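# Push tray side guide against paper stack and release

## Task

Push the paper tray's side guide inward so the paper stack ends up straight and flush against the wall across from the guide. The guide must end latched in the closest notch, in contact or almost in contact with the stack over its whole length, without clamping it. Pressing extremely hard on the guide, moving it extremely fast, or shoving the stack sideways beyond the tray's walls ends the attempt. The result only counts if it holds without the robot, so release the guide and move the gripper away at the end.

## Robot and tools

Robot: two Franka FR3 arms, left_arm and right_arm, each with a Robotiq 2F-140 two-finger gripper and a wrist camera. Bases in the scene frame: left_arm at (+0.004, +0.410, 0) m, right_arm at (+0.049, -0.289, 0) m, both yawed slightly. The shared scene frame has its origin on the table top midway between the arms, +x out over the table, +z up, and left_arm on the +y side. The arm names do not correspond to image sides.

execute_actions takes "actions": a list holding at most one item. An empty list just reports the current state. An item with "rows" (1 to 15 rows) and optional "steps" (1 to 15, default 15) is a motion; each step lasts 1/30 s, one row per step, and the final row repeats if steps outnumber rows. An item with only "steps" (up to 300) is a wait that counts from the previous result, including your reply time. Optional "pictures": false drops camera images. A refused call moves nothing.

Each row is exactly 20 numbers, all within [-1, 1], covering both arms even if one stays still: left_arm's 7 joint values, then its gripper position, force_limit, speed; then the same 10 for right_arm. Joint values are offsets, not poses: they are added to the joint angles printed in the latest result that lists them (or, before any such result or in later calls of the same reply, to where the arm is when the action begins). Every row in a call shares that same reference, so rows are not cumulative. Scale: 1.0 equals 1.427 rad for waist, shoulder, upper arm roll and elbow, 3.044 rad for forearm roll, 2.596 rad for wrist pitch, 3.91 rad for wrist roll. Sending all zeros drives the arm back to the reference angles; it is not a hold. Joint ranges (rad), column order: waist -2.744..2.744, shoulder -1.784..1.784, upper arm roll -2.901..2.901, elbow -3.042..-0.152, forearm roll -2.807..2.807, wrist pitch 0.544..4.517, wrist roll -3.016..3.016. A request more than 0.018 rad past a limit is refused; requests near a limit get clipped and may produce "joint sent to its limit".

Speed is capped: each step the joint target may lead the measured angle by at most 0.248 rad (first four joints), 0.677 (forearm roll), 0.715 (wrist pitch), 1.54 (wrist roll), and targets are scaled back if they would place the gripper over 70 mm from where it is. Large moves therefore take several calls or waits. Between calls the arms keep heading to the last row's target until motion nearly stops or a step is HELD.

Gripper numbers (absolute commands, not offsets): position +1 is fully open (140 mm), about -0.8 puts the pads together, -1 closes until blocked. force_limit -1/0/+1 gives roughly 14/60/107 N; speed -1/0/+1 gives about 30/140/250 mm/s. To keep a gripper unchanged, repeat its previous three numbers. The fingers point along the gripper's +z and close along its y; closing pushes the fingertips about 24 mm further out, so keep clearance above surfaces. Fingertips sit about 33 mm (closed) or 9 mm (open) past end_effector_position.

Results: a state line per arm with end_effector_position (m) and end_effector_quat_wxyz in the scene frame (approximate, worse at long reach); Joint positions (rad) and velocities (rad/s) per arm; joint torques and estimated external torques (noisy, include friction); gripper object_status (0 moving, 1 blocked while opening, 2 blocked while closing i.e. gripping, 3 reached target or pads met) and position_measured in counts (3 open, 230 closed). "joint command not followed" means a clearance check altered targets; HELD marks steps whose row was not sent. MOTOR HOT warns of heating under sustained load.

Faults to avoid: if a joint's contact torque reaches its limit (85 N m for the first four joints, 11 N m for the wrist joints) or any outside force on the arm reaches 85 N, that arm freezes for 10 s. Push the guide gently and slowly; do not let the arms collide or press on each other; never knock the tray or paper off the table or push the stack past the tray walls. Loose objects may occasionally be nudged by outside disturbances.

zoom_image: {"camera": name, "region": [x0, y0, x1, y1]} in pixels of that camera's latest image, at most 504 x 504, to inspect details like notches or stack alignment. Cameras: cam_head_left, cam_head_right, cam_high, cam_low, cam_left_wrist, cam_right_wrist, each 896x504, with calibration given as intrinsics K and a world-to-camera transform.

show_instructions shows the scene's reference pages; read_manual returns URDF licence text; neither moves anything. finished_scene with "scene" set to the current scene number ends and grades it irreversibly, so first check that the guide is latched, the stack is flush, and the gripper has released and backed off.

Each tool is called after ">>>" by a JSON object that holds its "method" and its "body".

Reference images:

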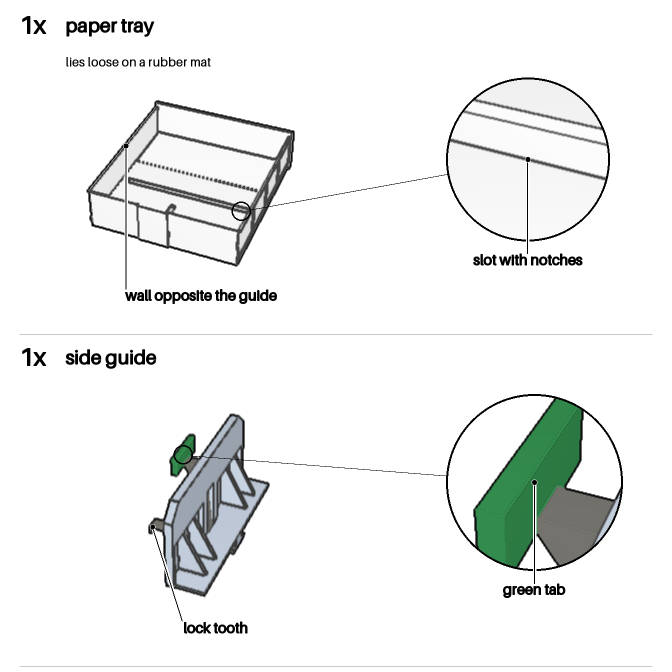

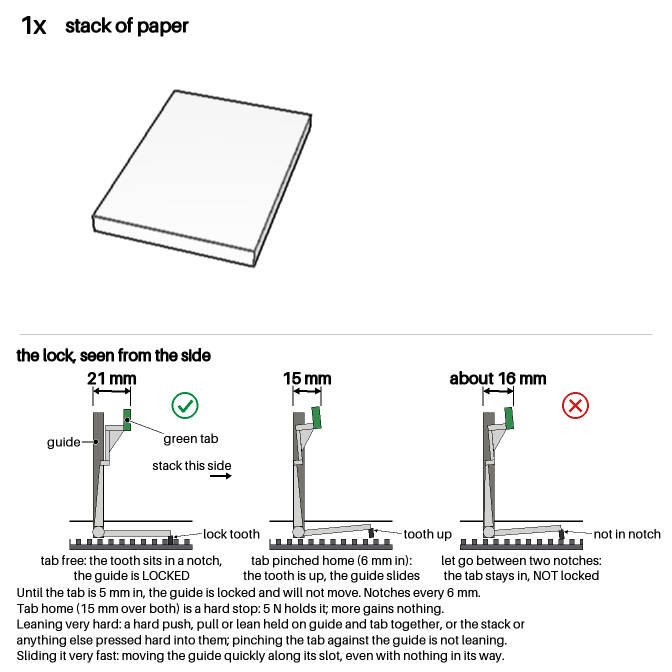

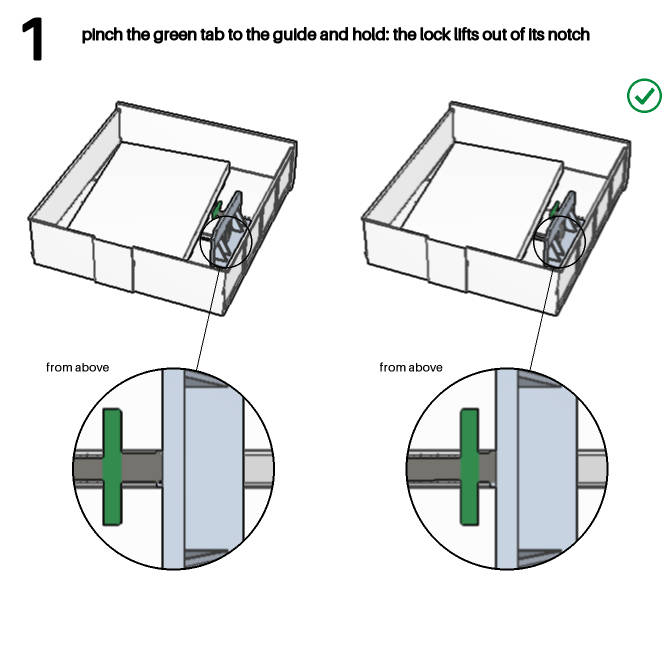

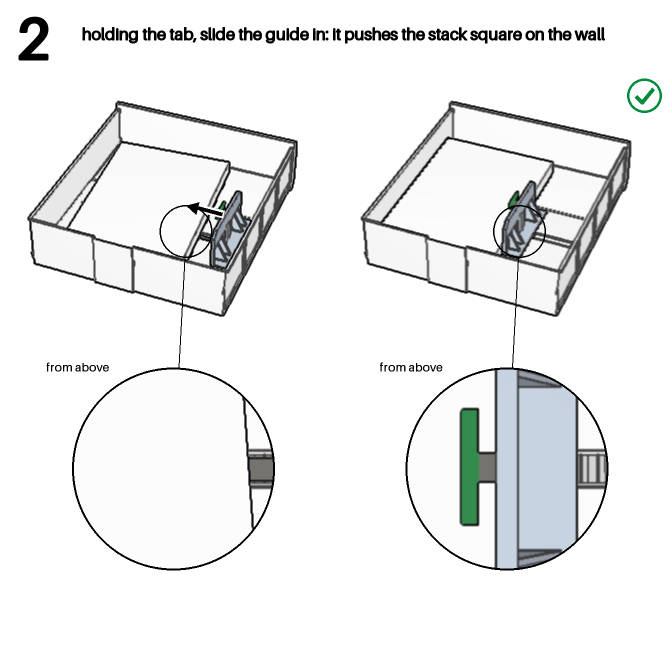

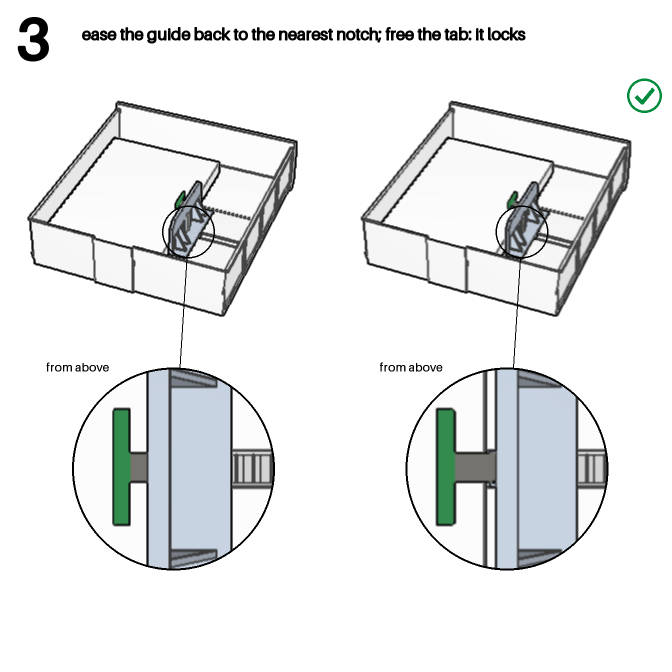

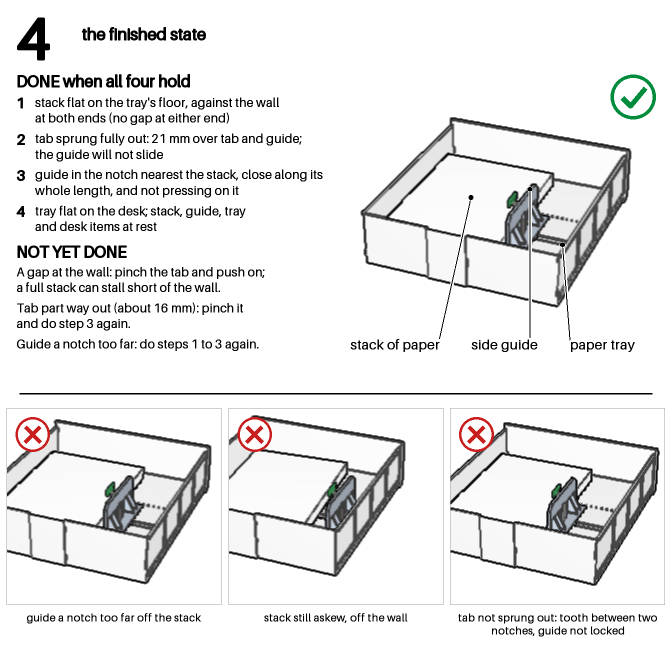

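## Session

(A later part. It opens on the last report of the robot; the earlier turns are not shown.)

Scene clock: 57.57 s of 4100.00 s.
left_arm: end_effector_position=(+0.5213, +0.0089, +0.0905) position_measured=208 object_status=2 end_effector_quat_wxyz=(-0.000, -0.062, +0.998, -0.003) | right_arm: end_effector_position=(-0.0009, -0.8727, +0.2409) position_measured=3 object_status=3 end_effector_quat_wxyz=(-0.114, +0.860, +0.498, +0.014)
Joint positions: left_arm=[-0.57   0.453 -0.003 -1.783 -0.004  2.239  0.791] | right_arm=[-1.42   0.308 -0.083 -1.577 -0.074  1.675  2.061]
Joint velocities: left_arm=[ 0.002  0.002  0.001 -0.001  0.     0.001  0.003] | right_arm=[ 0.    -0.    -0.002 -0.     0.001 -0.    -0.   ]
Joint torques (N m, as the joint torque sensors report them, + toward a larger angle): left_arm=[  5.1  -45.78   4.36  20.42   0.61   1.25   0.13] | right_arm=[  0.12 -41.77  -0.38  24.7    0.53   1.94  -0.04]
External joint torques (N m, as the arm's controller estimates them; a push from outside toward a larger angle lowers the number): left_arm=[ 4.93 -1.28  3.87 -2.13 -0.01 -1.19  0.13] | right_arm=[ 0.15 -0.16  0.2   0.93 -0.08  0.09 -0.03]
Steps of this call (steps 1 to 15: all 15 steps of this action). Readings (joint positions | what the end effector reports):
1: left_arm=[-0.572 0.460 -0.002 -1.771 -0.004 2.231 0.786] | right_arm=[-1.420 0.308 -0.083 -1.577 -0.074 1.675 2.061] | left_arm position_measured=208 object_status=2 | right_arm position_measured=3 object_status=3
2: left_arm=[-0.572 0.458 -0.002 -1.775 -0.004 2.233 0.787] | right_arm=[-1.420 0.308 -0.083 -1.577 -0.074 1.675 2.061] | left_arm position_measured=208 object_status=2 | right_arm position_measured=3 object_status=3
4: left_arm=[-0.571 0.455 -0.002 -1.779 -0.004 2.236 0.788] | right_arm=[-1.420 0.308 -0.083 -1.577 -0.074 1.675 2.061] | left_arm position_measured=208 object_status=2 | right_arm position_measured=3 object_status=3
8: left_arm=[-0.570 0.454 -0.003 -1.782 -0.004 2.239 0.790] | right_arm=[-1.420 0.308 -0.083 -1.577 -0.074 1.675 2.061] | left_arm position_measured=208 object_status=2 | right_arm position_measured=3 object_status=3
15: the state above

>>> {"method": "execute_actions", "body": {"actions": [{"rows":[[0.008,-0.002,0.005,-0.004,0,-0.004,0,-1,-0.8,-1,0,0,0,0,0,0,0,1,0,0]]}], "pictures": false}}

>>> {"method": "execute_actions", "body": {"actions": [{"rows":[[0,0,0,0,0,0,0,-1,-0.8,-1,0,0,0,0,0,0,0,1,0,0],[0,0,0,0,0,0,0,-0.3,-0.8,-0.6,0,0,0,0,0,0,0,1,0,0]]}]}}

>>> {"method": "zoom_image", "body": {"camera": "cam_left_wrist", "region": [350,150,550,330]}}

>>> {"method": "zoom_image", "body": {"camera": "cam_high", "region": [390,210,570,390]}}

Scene clock: 62.67 s of 4100.00 s.
left_arm: end_effector_position=(+0.5213, +0.0089, +0.0905) position_measured=208 object_status=2 end_effector_quat_wxyz=(-0.000, -0.062, +0.998, -0.003) | right_arm: end_effector_position=(-0.0009, -0.8727, +0.2409) position_measured=3 object_status=3 end_effector_quat_wxyz=(-0.114, +0.860, +0.498, +0.014)
Joint positions: left_arm=[-0.57   0.453 -0.003 -1.784 -0.004  2.241  0.791] | right_arm=[-1.42   0.308 -0.083 -1.577 -0.074  1.675  2.061]
Joint velocities: left_arm=[-0.    -0.     0.     0.    -0.    -0.     0.001] | right_arm=[ 0.001  0.    -0.001 -0.     0.     0.     0.002]
Joint torques (N m, as the joint torque sensors report them, + toward a larger angle): left_arm=[  6.27 -45.72   5.72  19.98   0.8    0.76   0.01] | right_arm=[  0.16 -41.53  -0.47  24.14   0.62   2.03  -0.02]
External joint torques (N m, as the arm's controller estimates them; a push from outside toward a larger angle lowers the number): left_arm=[ 6.28 -0.9   5.37 -2.77  0.18 -1.7   0.01] | right_arm=[ 0.23  0.    0.15  0.43  0.02  0.19 -0.01]
Steps of this call (steps 1 to 15: the robot went on to your last target; steps 16 to 90: nothing new was sent; then 1.60 s passed at rest; steps 91 to 105: all 15 steps of this action). Readings (joint positions | what the end effector reports):
91: left_arm=[-0.570 0.453 -0.003 -1.783 -0.004 2.240 0.791] | right_arm=[-1.420 0.308 -0.083 -1.577 -0.074 1.675 2.061] | left_arm position_measured=208 object_status=2 | right_arm position_measured=3 object_status=3
92: left_arm=[-0.570 0.453 -0.003 -1.783 -0.004 2.240 0.791] | right_arm=[-1.420 0.308 -0.083 -1.577 -0.074 1.675 2.061] | left_arm position_measured=208 object_status=2 | right_arm position_measured=3 object_status=3
94: left_arm=[-0.570 0.453 -0.003 -1.784 -0.004 2.240 0.791] | right_arm=[-1.420 0.308 -0.083 -1.577 -0.074 1.675 2.061] | left_arm position_measured=208 object_status=2 | right_arm position_measured=3 object_status=3
98: left_arm=[-0.570 0.453 -0.003 -1.784 -0.004 2.240 0.791] | right_arm=[-1.420 0.308 -0.083 -1.577 -0.074 1.675 2.061] | left_arm position_measured=208 object_status=2 | right_arm position_measured=3 object_status=3
105: the state above

Scene clock: 63.17 s of 4100.00 s.
left_arm: end_effector_position=(+0.5213, +0.0088, +0.0904) position_measured=167 object_status=0 end_effector_quat_wxyz=(-0.000, -0.062, +0.998, -0.003) | right_arm: end_effector_position=(-0.0009, -0.8727, +0.2409) position_measured=3 object_status=3 end_effector_quat_wxyz=(-0.114, +0.860, +0.498, +0.014)
Joint positions: left_arm=[-0.57   0.453 -0.003 -1.784 -0.005  2.241  0.791] | right_arm=[-1.42   0.308 -0.083 -1.577 -0.074  1.675  2.061]
Joint velocities: left_arm=[-0.    -0.    -0.     0.     0.001  0.     0.002] | right_arm=[-0.    -0.001 -0.001 -0.001 -0.001  0.001 -0.   ]
Joint torques (N m, as the joint torque sensors report them, + toward a larger angle): left_arm=[  0.26 -44.38   1.86  23.07   0.61   2.6   -0.02] | right_arm=[  0.55 -41.77   0.34  24.3    0.57   1.96  -0.06]
External joint torques (N m, as the arm's controller estimates them; a push from outside toward a larger angle lowers the number): left_arm=[ 0.27  0.59  1.51  0.22 -0.01  0.12 -0.02] | right_arm=[ 0.47 -0.31  0.81  0.62 -0.04  0.11 -0.06]
Steps of this call (steps 1 to 15: all 15 steps of this action). Readings (joint positions | what the end effector reports):
1: left_arm=[-0.570 0.453 -0.003 -1.784 -0.005 2.241 0.791] | right_arm=[-1.420 0.308 -0.083 -1.577 -0.074 1.675 2.061] | left_arm position_measured=208 object_status=2 | right_arm position_measured=3 object_status=3
2: left_arm=[-0.570 0.453 -0.003 -1.784 -0.005 2.241 0.791] | right_arm=[-1.420 0.308 -0.083 -1.577 -0.074 1.675 2.061] | left_arm position_measured=208 object_status=0 | right_arm position_measured=3 object_status=3
4: left_arm=[-0.570 0.453 -0.003 -1.784 -0.005 2.241 0.791] | right_arm=[-1.420 0.308 -0.083 -1.577 -0.074 1.675 2.061] | left_arm position_measured=201 object_status=0 | right_arm position_measured=3 object_status=3
8: left_arm=[-0.570 0.453 -0.003 -1.784 -0.005 2.241 0.791] | right_arm=[-1.420 0.308 -0.083 -1.577 -0.074 1.675 2.061] | left_arm position_measured=185 object_status=0 | right_arm position_measured=3 object_status=3
15: the state above
camera_calibration (this result's frames):
cam_left_wrist: T_world_to_cam=[[0.101082, 0.993829, -0.0456675, -0.0511733], [0.930917, -0.0782908, 0.35674, -0.501107], [0.350963, -0.0785727, -0.933087, 0.0856355], [0, 0, 0, 1]] pos_world=[0.441607, 0.018354, 0.256333]
cam_right_wrist: T_world_to_cam=[[0.719009, -0.650367, -0.245047, -0.498483], [-0.592693, -0.757926, 0.272512, -0.711367], [-0.36296, -0.0507014, -0.930424, 0.38212], [0, 0, 0, 1]] pos_world=[0.0754855, -0.843986, 0.427238]

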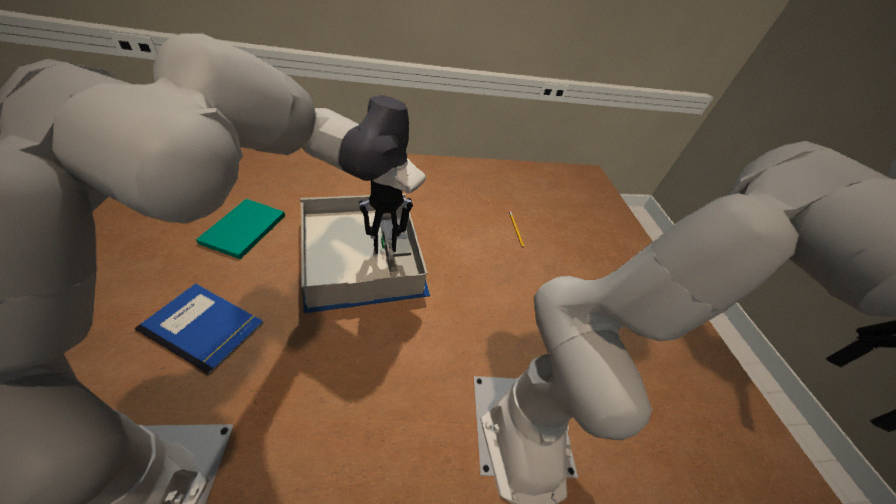

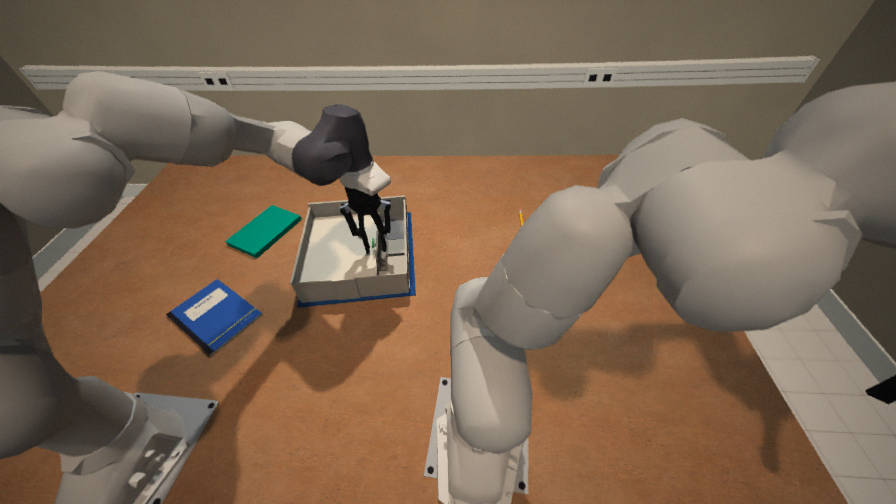

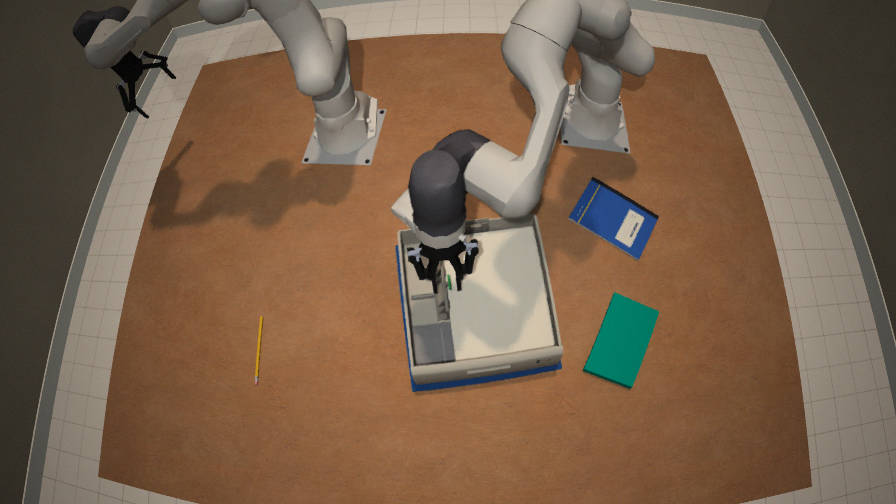

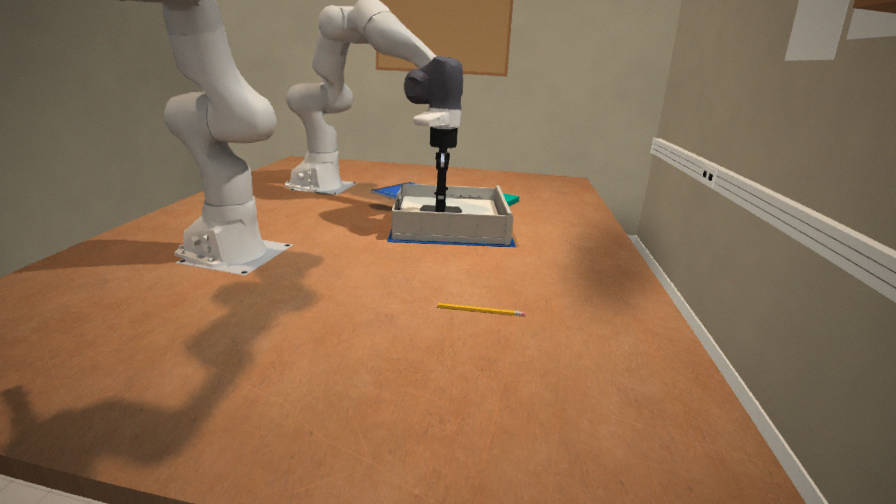

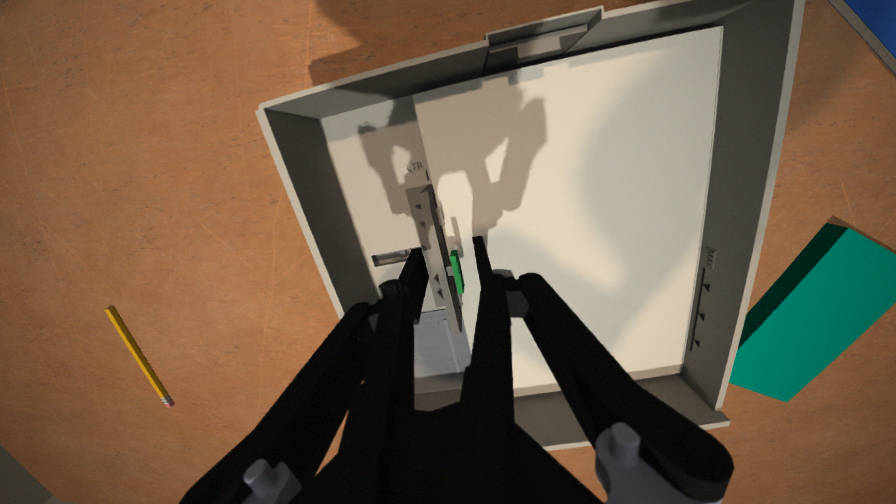

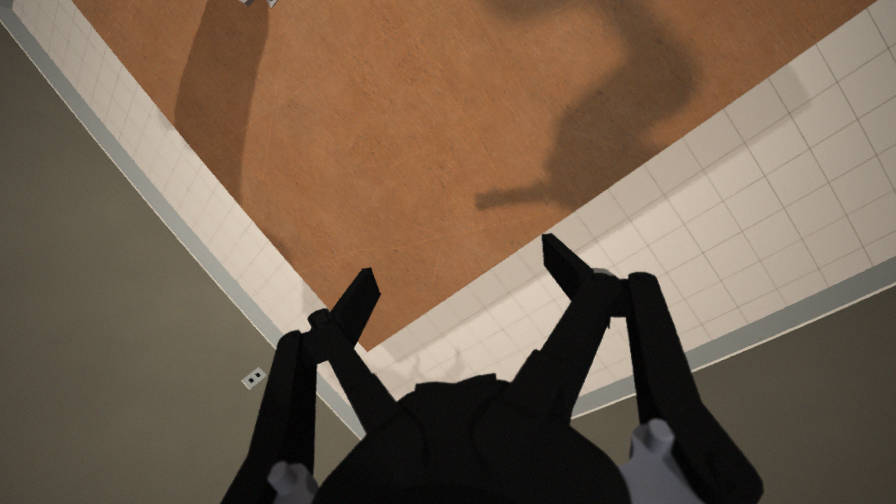

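Region (350, 150, 550, 330) of cam_left_wrist's 896x504 image, scaled by 2.520, with more detail than that image has; it fills the top 454 rows of this view, and the rest is white.

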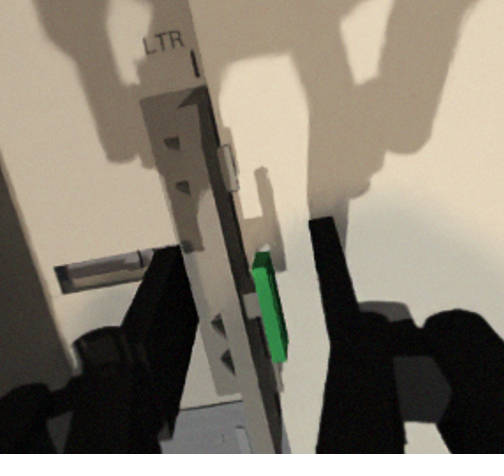

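Region (390, 210, 570, 390) of cam_high's 896x504 image, scaled by 2.800, with more detail than that image has.

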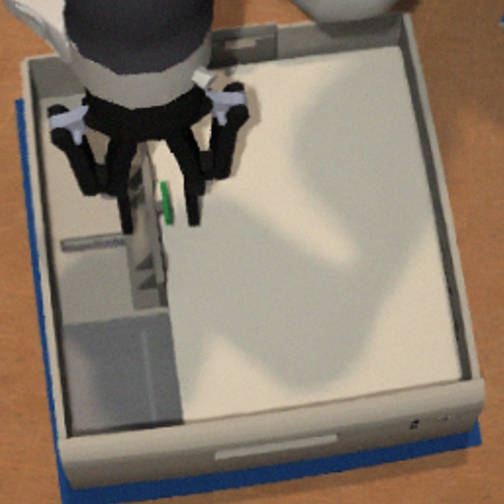

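At the wall, not locked. Ease back ~1.7 mm.

>>> {"method": "execute_actions", "body": {"actions": [{"rows":[[0,0,0,0,0,0,0,-1,-0.8,-0.6,0,0,0,0,0,0,0,1,0,0]]}], "pictures": false}}

>>> {"method": "execute_actions", "body": {"actions": [{"rows":[[-0.0025,0.0025,0,0.004,0,0,0,-1,-0.8,-0.6,0,0,0,0,0,0,0,1,0,0]]}], "pictures": false}}

>>> {"method": "execute_actions", "body": {"actions": [{"rows":[[0,0,0,0,0,0,0,-0.3,-0.8,-0.6,0,0,0,0,0,0,0,1,0,0]]}]}}

>>> {"method": "zoom_image", "body": {"camera": "cam_left_wrist", "region": [350,150,550,330]}}

Scene clock: 69.27 s of 4100.00 s.
left_arm: end_effector_position=(+0.5213, +0.0088, +0.0905) position_measured=209 object_status=0 end_effector_quat_wxyz=(-0.000, -0.062, +0.998, -0.003) | right_arm: end_effector_position=(-0.0009, -0.8727, +0.2409) position_measured=3 object_status=3 end_effector_quat_wxyz=(-0.114, +0.860, +0.498, +0.014)
Joint positions: left_arm=[-0.57   0.453 -0.003 -1.784 -0.005  2.241  0.791] | right_arm=[-1.42   0.308 -0.083 -1.577 -0.074  1.675  2.061]
Joint velocities: left_arm=[-0.002  0.    -0.001  0.     0.     0.    -0.   ] | right_arm=[ 0.001  0.     0.001  0.001  0.001 -0.001  0.001]
Joint torques (N m, as the joint torque sensors report them, + toward a larger angle): left_arm=[  0.14 -44.17   1.69  23.1    0.57   2.62   0.01] | right_arm=[  0.39 -41.57  -0.17  24.68   0.53   1.95  -0.04]
External joint torques (N m, as the arm's controller estimates them; a push from outside toward a larger angle lowers the number): left_arm=[ 0.37  0.51  1.53  0.42 -0.05  0.17  0.01] | right_arm=[ 0.28  0.16  0.29  0.82 -0.09  0.09 -0.03]
Steps of this call (steps 1 to 15: the robot went on to your last target; steps 16 to 90: nothing new was sent; then 2.60 s passed at rest; steps 91 to 105: all 15 steps of this action). Readings (joint positions | what the end effector reports):
91: left_arm=[-0.570 0.453 -0.003 -1.784 -0.005 2.241 0.791] | right_arm=[-1.420 0.308 -0.083 -1.577 -0.074 1.675 2.061] | left_arm position_measured=167 object_status=0 | right_arm position_measured=3 object_status=3
92: left_arm=[-0.570 0.453 -0.003 -1.784 -0.005 2.241 0.791] | right_arm=[-1.420 0.308 -0.083 -1.577 -0.074 1.675 2.061] | left_arm position_measured=170 object_status=0 | right_arm position_measured=3 object_status=3
94: left_arm=[-0.570 0.453 -0.003 -1.784 -0.005 2.241 0.791] | right_arm=[-1.420 0.308 -0.083 -1.577 -0.074 1.675 2.061] | left_arm position_measured=178 object_status=0 | right_arm position_measured=3 object_status=3
98: left_arm=[-0.570 0.453 -0.003 -1.784 -0.005 2.241 0.791] | right_arm=[-1.420 0.308 -0.083 -1.577 -0.074 1.675 2.061] | left_arm position_measured=194 object_status=0 | right_arm position_measured=3 object_status=3
105: the state above

Scene clock: 69.77 s of 4100.00 s.
left_arm: end_effector_position=(+0.5215, +0.0072, +0.0905) position_measured=209 object_status=2 end_effector_quat_wxyz=(+0.000, -0.062, +0.998, -0.004) | right_arm: end_effector_position=(-0.0009, -0.8727, +0.2409) position_measured=3 object_status=3 end_effector_quat_wxyz=(-0.114, +0.860, +0.498, +0.014)
Joint positions: left_arm=[-0.571  0.455 -0.003 -1.78  -0.005  2.24   0.791] | right_arm=[-1.42   0.308 -0.083 -1.577 -0.074  1.675  2.061]
Joint velocities: left_arm=[-0.001 -0.001  0.    -0.001  0.001 -0.    -0.001] | right_arm=[ 0.    -0.001  0.    -0.     0.001 -0.    -0.   ]
Joint torques (N m, as the joint torque sensors report them, + toward a larger angle): left_arm=[ -0.78 -43.71   1.53  24.06   0.63   2.69   0.01] | right_arm=[  0.8  -42.25  -0.1   24.22   0.54   1.95  -0.08]
External joint torques (N m, as the arm's controller estimates them; a push from outside toward a larger angle lowers the number): left_arm=[-0.73  1.28  1.22  1.29  0.01  0.22  0.01] | right_arm=[ 0.63 -0.64  0.31  0.46 -0.08  0.11 -0.07]
Steps of this call (steps 1 to 15: all 15 steps of this action). Readings (joint positions | what the end effector reports):
1: left_arm=[-0.570 0.454 -0.003 -1.783 -0.005 2.240 0.791] | right_arm=[-1.420 0.308 -0.083 -1.577 -0.074 1.675 2.061] | left_arm position_measured=209 object_status=0 | right_arm position_measured=3 object_status=3
2: left_arm=[-0.571 0.454 -0.003 -1.782 -0.005 2.240 0.791] | right_arm=[-1.420 0.308 -0.083 -1.577 -0.074 1.675 2.061] | left_arm position_measured=209 object_status=2 | right_arm position_measured=3 object_status=3
4: left_arm=[-0.571 0.455 -0.003 -1.781 -0.005 2.240 0.791] | right_arm=[-1.420 0.308 -0.083 -1.577 -0.074 1.675 2.061] | left_arm position_measured=209 object_status=2 | right_arm position_measured=3 object_status=3
8: left_arm=[-0.571 0.455 -0.003 -1.780 -0.005 2.240 0.791] | right_arm=[-1.420 0.308 -0.083 -1.577 -0.074 1.675 2.061] | left_arm position_measured=209 object_status=2 | right_arm position_measured=3 object_status=3
15: the state above

Scene clock: 70.27 s of 4100.00 s.
left_arm: end_effector_position=(+0.5215, +0.0072, +0.0904) position_measured=167 object_status=0 end_effector_quat_wxyz=(+0.000, -0.062, +0.998, -0.003) | right_arm: end_effector_position=(-0.0009, -0.8727, +0.2409) position_measured=3 object_status=3 end_effector_quat_wxyz=(-0.114, +0.860, +0.498, +0.014)
Joint positions: left_arm=[-0.571  0.456 -0.003 -1.78  -0.005  2.24   0.791] | right_arm=[-1.42   0.308 -0.083 -1.577 -0.074  1.675  2.061]
Joint velocities: left_arm=[ 0.     0.001  0.    -0.    -0.001 -0.001 -0.   ] | right_arm=[-0.     0.001  0.     0.001  0.001 -0.     0.   ]
Joint torques (N m, as the joint torque sensors report them, + toward a larger angle): left_arm=[ -0.15 -44.31   1.88  23.07   0.59   2.65   0.  ] | right_arm=[  0.59 -42.29  -0.41  24.85   0.54   1.98   0.  ]
External joint torques (N m, as the arm's controller estimates them; a push from outside toward a larger angle lowers the number): left_arm=[-0.14  0.42  1.54  0.43 -0.03  0.2   0.  ] | right_arm=[ 0.59 -0.7   0.14  1.09 -0.06  0.13  0.  ]
Steps of this call (steps 1 to 15: all 15 steps of this action). Readings (joint positions | what the end effector reports):
1: left_arm=[-0.571 0.455 -0.003 -1.780 -0.005 2.240 0.791] | right_arm=[-1.420 0.308 -0.083 -1.577 -0.074 1.675 2.061] | left_arm position_measured=209 object_status=0 | right_arm position_measured=3 object_status=3
2: left_arm=[-0.571 0.456 -0.003 -1.780 -0.005 2.240 0.791] | right_arm=[-1.420 0.308 -0.083 -1.577 -0.074 1.675 2.061] | left_arm position_measured=209 object_status=0 | right_arm position_measured=3 object_status=3
4: left_arm=[-0.571 0.456 -0.003 -1.780 -0.005 2.240 0.791] | right_arm=[-1.420 0.308 -0.083 -1.577 -0.074 1.675 2.061] | left_arm position_measured=197 object_status=0 | right_arm position_measured=3 object_status=3
8: left_arm=[-0.571 0.456 -0.003 -1.780 -0.005 2.240 0.791] | right_arm=[-1.420 0.308 -0.083 -1.577 -0.074 1.675 2.061] | left_arm position_measured=181 object_status=0 | right_arm position_measured=3 object_status=3
15: the state above
camera_calibration (this result's frames):
cam_left_wrist: T_world_to_cam=[[0.102832, 0.993626, -0.046185, -0.0504586], [0.930525, -0.0796863, 0.357454, -0.501295], [0.351495, -0.0797339, -0.932788, 0.0851575], [0, 0, 0, 1]] pos_world=[0.441723, 0.0169806, 0.256293]
cam_right_wrist: T_world_to_cam=[[0.719009, -0.650368, -0.245046, -0.498483], [-0.592694, -0.757926, 0.272512, -0.711367], [-0.36296, -0.0507017, -0.930424, 0.38212], [0, 0, 0, 1]] pos_world=[0.0754855, -0.843986, 0.427238]

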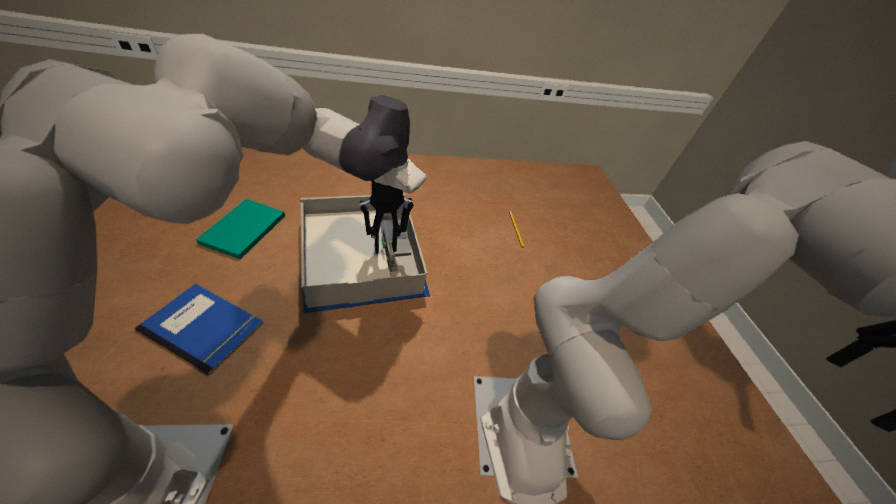

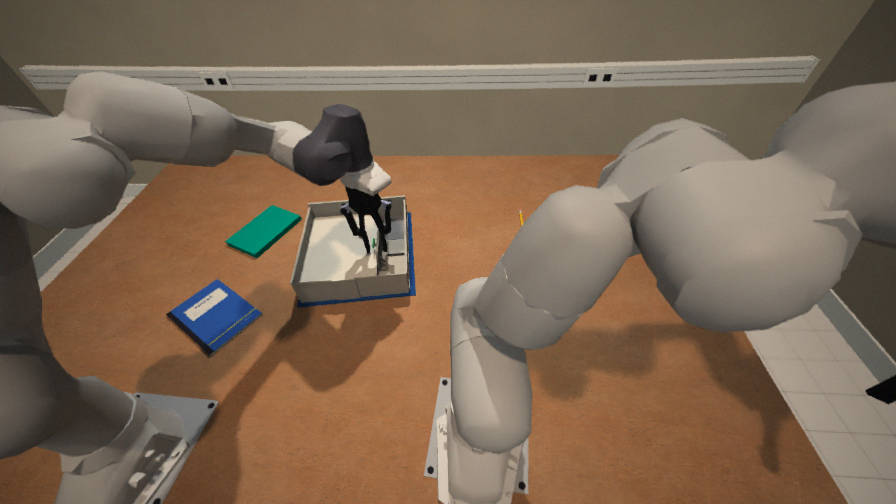

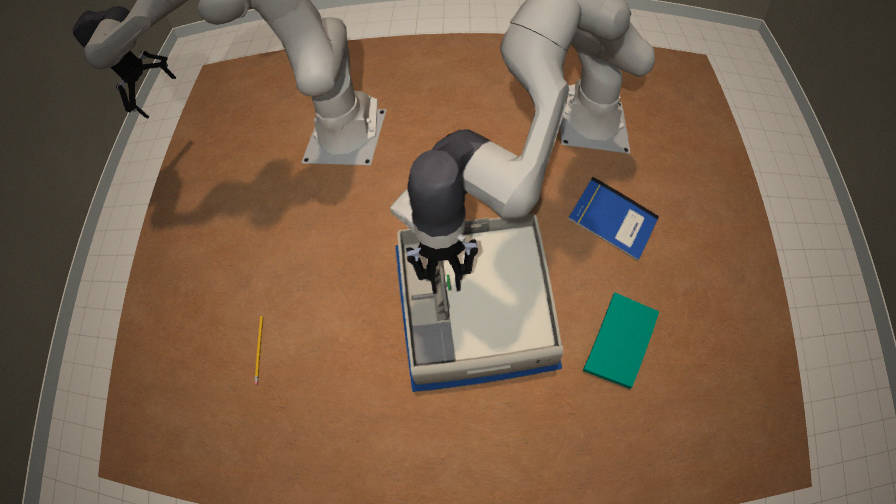

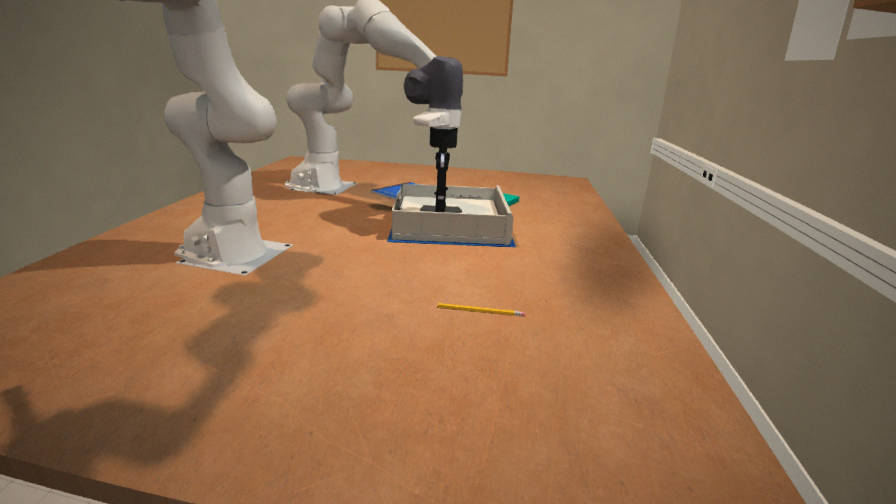

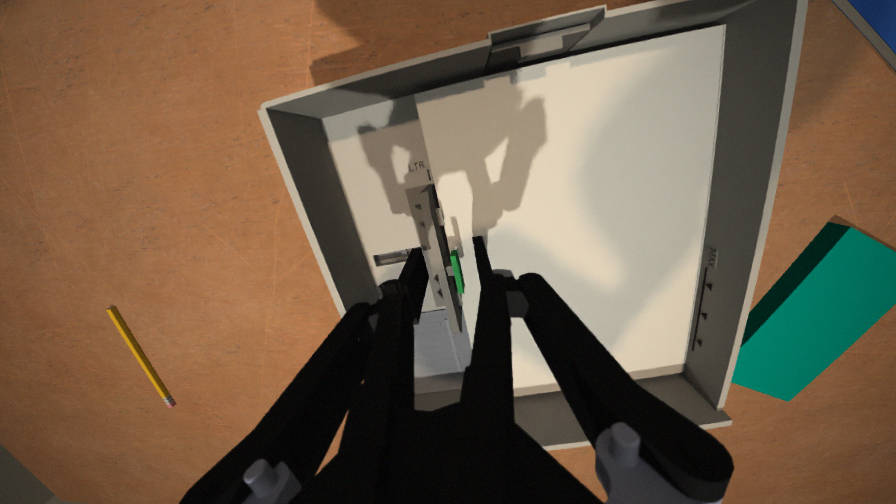

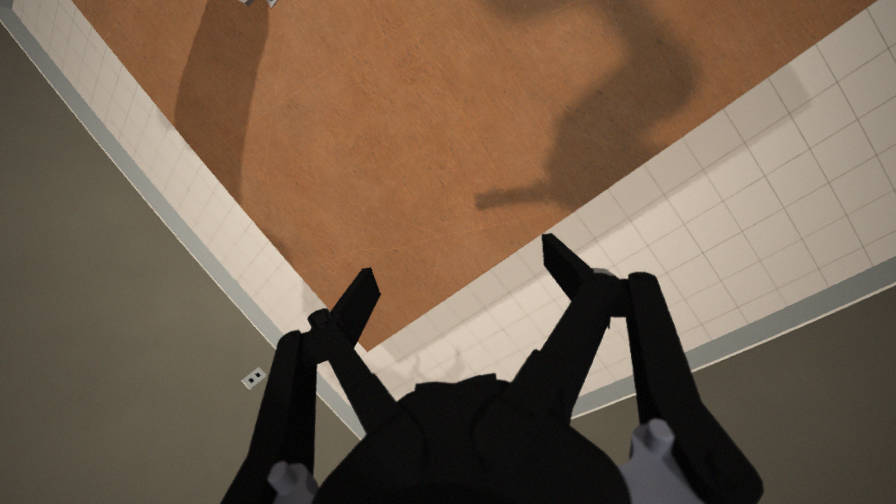

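Region (350, 150, 550, 330) of cam_left_wrist's 896x504 image, scaled by 2.520, with more detail than that image has; it fills the top 454 rows of this view, and the rest is white.

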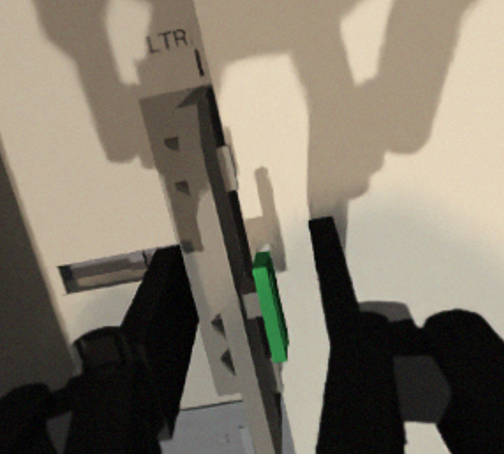

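>>> {"method": "execute_actions", "body": {"actions": [{"rows":[[-0.002,0.002,0,0.0032,0,0,0,-1,-0.8,-0.6,0,0,0,0,0,0,0,1,0,0]]}], "pictures": false}}

>>> {"method": "execute_actions", "body": {"actions": [{"rows":[[0,0,0,0,0,0,0,-0.3,-0.8,-0.6,0,0,0,0,0,0,0,1,0,0]]}]}}

Scene clock: 73.60 s of 4100.00 s.
left_arm: end_effector_position=(+0.5223, +0.0061, +0.0909) position_measured=209 object_status=0 end_effector_quat_wxyz=(+0.001, -0.061, +0.998, -0.004) | right_arm: end_effector_position=(-0.0009, -0.8727, +0.2409) position_measured=3 object_status=3 end_effector_quat_wxyz=(-0.114, +0.860, +0.498, +0.014)
Joint positions: left_arm=[-0.572  0.457 -0.003 -1.776 -0.005  2.24   0.791] | right_arm=[-1.42   0.308 -0.083 -1.577 -0.074  1.675  2.061]
Joint velocities: left_arm=[ 0.002  0.002  0.001 -0.     0.     0.     0.   ] | right_arm=[ 0.001  0.    -0.    -0.002 -0.002  0.    -0.   ]
Joint torques (N m, as the joint torque sensors report them, + toward a larger angle): left_arm=[ -1.   -43.6    1.79  23.61   0.61   2.63   0.01] | right_arm=[  0.08 -41.92   0.01  24.89   0.59   1.97  -0.03]
External joint torques (N m, as the arm's controller estimates them; a push from outside toward a larger angle lowers the number): left_arm=[-1.15  1.22  1.32  0.91 -0.01  0.17  0.02] | right_arm=[ 0.01 -0.43  0.5   1.17 -0.01  0.12 -0.02]
Steps of this call (steps 1 to 15: the robot went on to your last target; steps 16 to 85: nothing new was sent; steps 86 to 100: all 15 steps of this action). Readings (joint positions | what the end effector reports):
86: left_arm=[-0.572 0.456 -0.003 -1.779 -0.005 2.240 0.791] | right_arm=[-1.420 0.308 -0.083 -1.577 -0.074 1.675 2.061] | left_arm position_measured=167 object_status=0 | right_arm position_measured=3 object_status=3
87: left_arm=[-0.572 0.456 -0.003 -1.778 -0.005 2.240 0.791] | right_arm=[-1.420 0.308 -0.083 -1.577 -0.074 1.675 2.061] | left_arm position_measured=170 object_status=0 | right_arm position_measured=3 object_status=3
89: left_arm=[-0.572 0.457 -0.003 -1.777 -0.005 2.240 0.791] | right_arm=[-1.420 0.308 -0.083 -1.577 -0.074 1.675 2.061] | left_arm position_measured=178 object_status=0 | right_arm position_measured=3 object_status=3
93: left_arm=[-0.572 0.457 -0.003 -1.777 -0.005 2.240 0.791] | right_arm=[-1.420 0.308 -0.083 -1.577 -0.074 1.675 2.061] | left_arm position_measured=194 object_status=0 | right_arm position_measured=3 object_status=3
100: the state above

Scene clock: 74.10 s of 4100.00 s.
left_arm: end_effector_position=(+0.5220, +0.0067, +0.0902) position_measured=167 object_status=0 end_effector_quat_wxyz=(+0.000, -0.061, +0.998, -0.003) | right_arm: end_effector_position=(-0.0009, -0.8727, +0.2409) position_measured=3 object_status=3 end_effector_quat_wxyz=(-0.114, +0.860, +0.498, +0.014)
Joint positions: left_arm=[-0.572  0.458 -0.003 -1.777 -0.005  2.24   0.791] | right_arm=[-1.42   0.308 -0.083 -1.577 -0.074  1.675  2.061]
Joint velocities: left_arm=[-0.001  0.001 -0.002  0.     0.001  0.001  0.001] | right_arm=[ 0.001  0.001  0.001 -0.001  0.     0.     0.001]
Joint torques (N m, as the joint torque sensors report them, + toward a larger angle): left_arm=[  0.41 -44.88   1.44  23.25   0.59   2.71   0.01] | right_arm=[  0.63 -41.67   0.09  24.68   0.6    1.98  -0.03]
External joint torques (N m, as the arm's controller estimates them; a push from outside toward a larger angle lowers the number): left_arm=[ 0.56 -0.22  1.22  0.66 -0.03  0.27  0.01] | right_arm=[ 0.41 -0.23  0.46  0.99 -0.02  0.14 -0.03]
Steps of this call (steps 1 to 15: all 15 steps of this action). Readings (joint positions | what the end effector reports):
1: left_arm=[-0.572 0.457 -0.003 -1.776 -0.005 2.240 0.791] | right_arm=[-1.420 0.308 -0.083 -1.577 -0.074 1.675 2.061] | left_arm position_measured=209 object_status=0 | right_arm position_measured=3 object_status=3
2: left_arm=[-0.572 0.457 -0.003 -1.777 -0.005 2.240 0.791] | right_arm=[-1.420 0.308 -0.083 -1.577 -0.074 1.675 2.061] | left_arm position_measured=209 object_status=0 | right_arm position_measured=3 object_status=3
4: left_arm=[-0.572 0.458 -0.003 -1.777 -0.005 2.240 0.791] | right_arm=[-1.420 0.308 -0.083 -1.577 -0.074 1.675 2.061] | left_arm position_measured=197 object_status=0 | right_arm position_measured=3 object_status=3
8: left_arm=[-0.572 0.458 -0.003 -1.777 -0.005 2.240 0.791] | right_arm=[-1.420 0.308 -0.083 -1.577 -0.074 1.675 2.061] | left_arm position_measured=181 object_status=0 | right_arm position_measured=3 object_status=3
15: the state above
camera_calibration (this result's frames):
cam_left_wrist: T_world_to_cam=[[0.103103, 0.993604, -0.0460529, -0.0501374], [0.930471, -0.0799809, 0.357529, -0.50167], [0.351559, -0.0797133, -0.932766, 0.0847132], [0, 0, 0, 1]] pos_world=[0.442177, 0.0164455, 0.25607]
cam_right_wrist: T_world_to_cam=[[0.719009, -0.650368, -0.245046, -0.498483], [-0.592694, -0.757926, 0.272512, -0.711367], [-0.36296, -0.0507017, -0.930424, 0.38212], [0, 0, 0, 1]] pos_world=[0.0754855, -0.843986, 0.427238]

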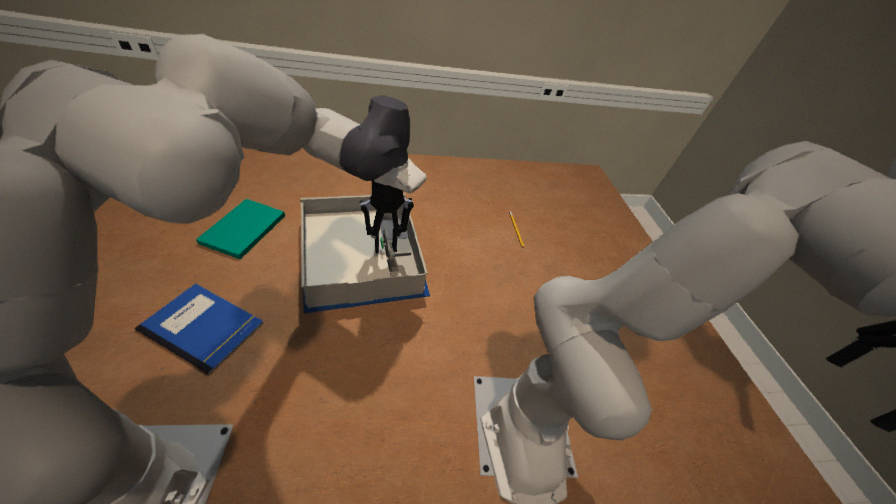

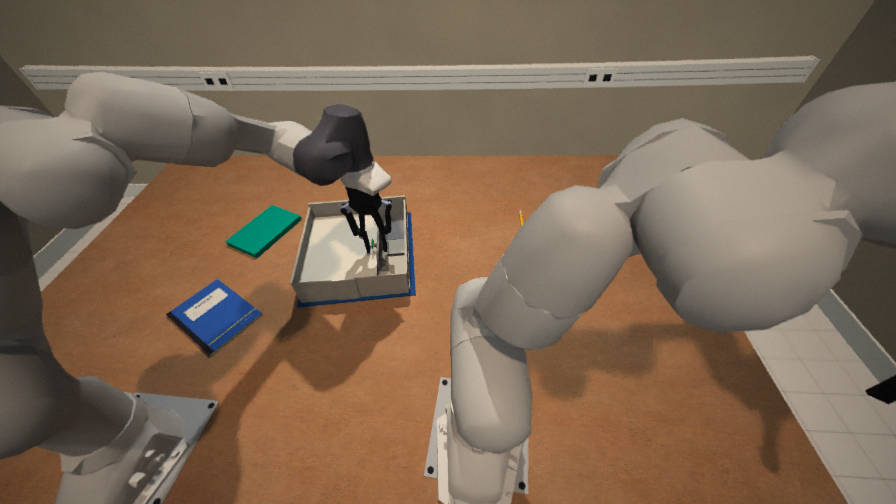

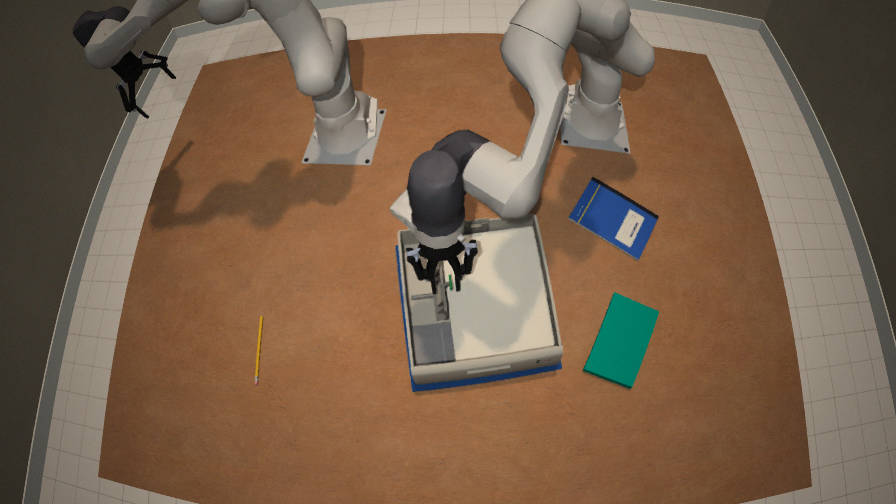

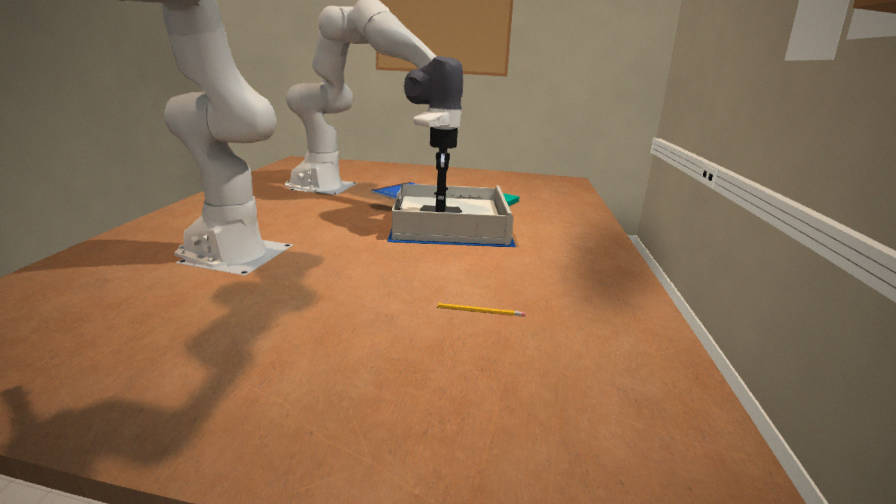

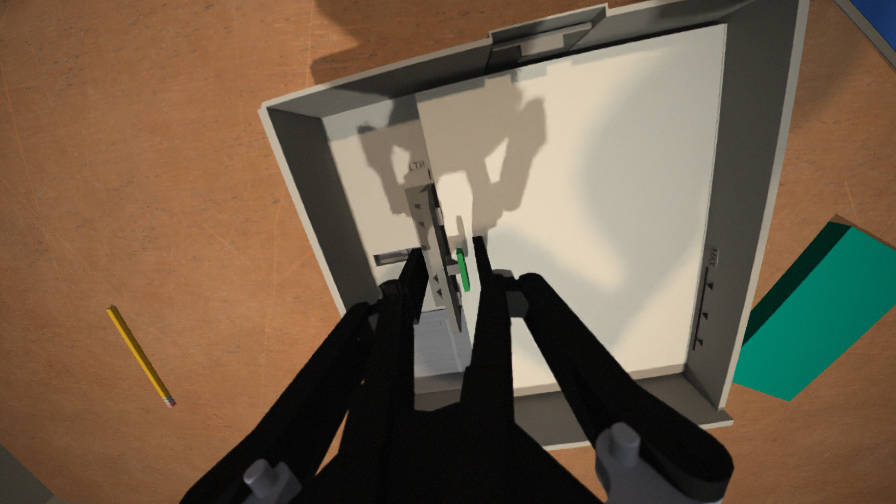

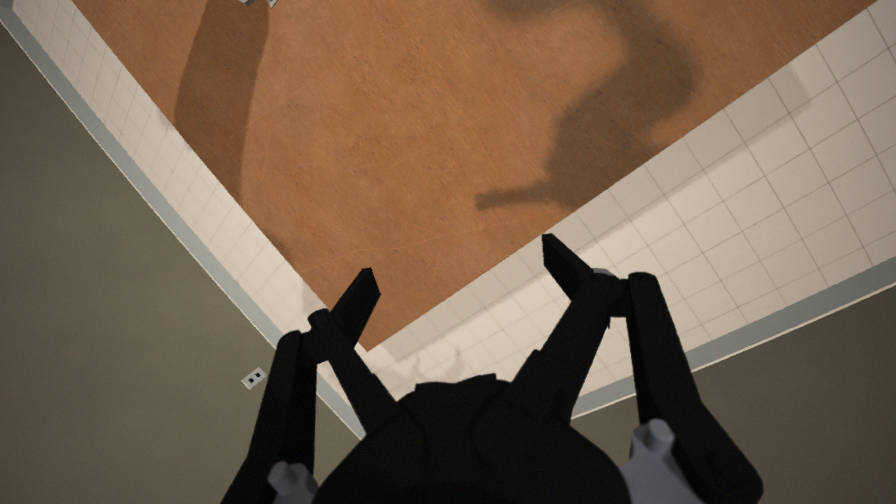

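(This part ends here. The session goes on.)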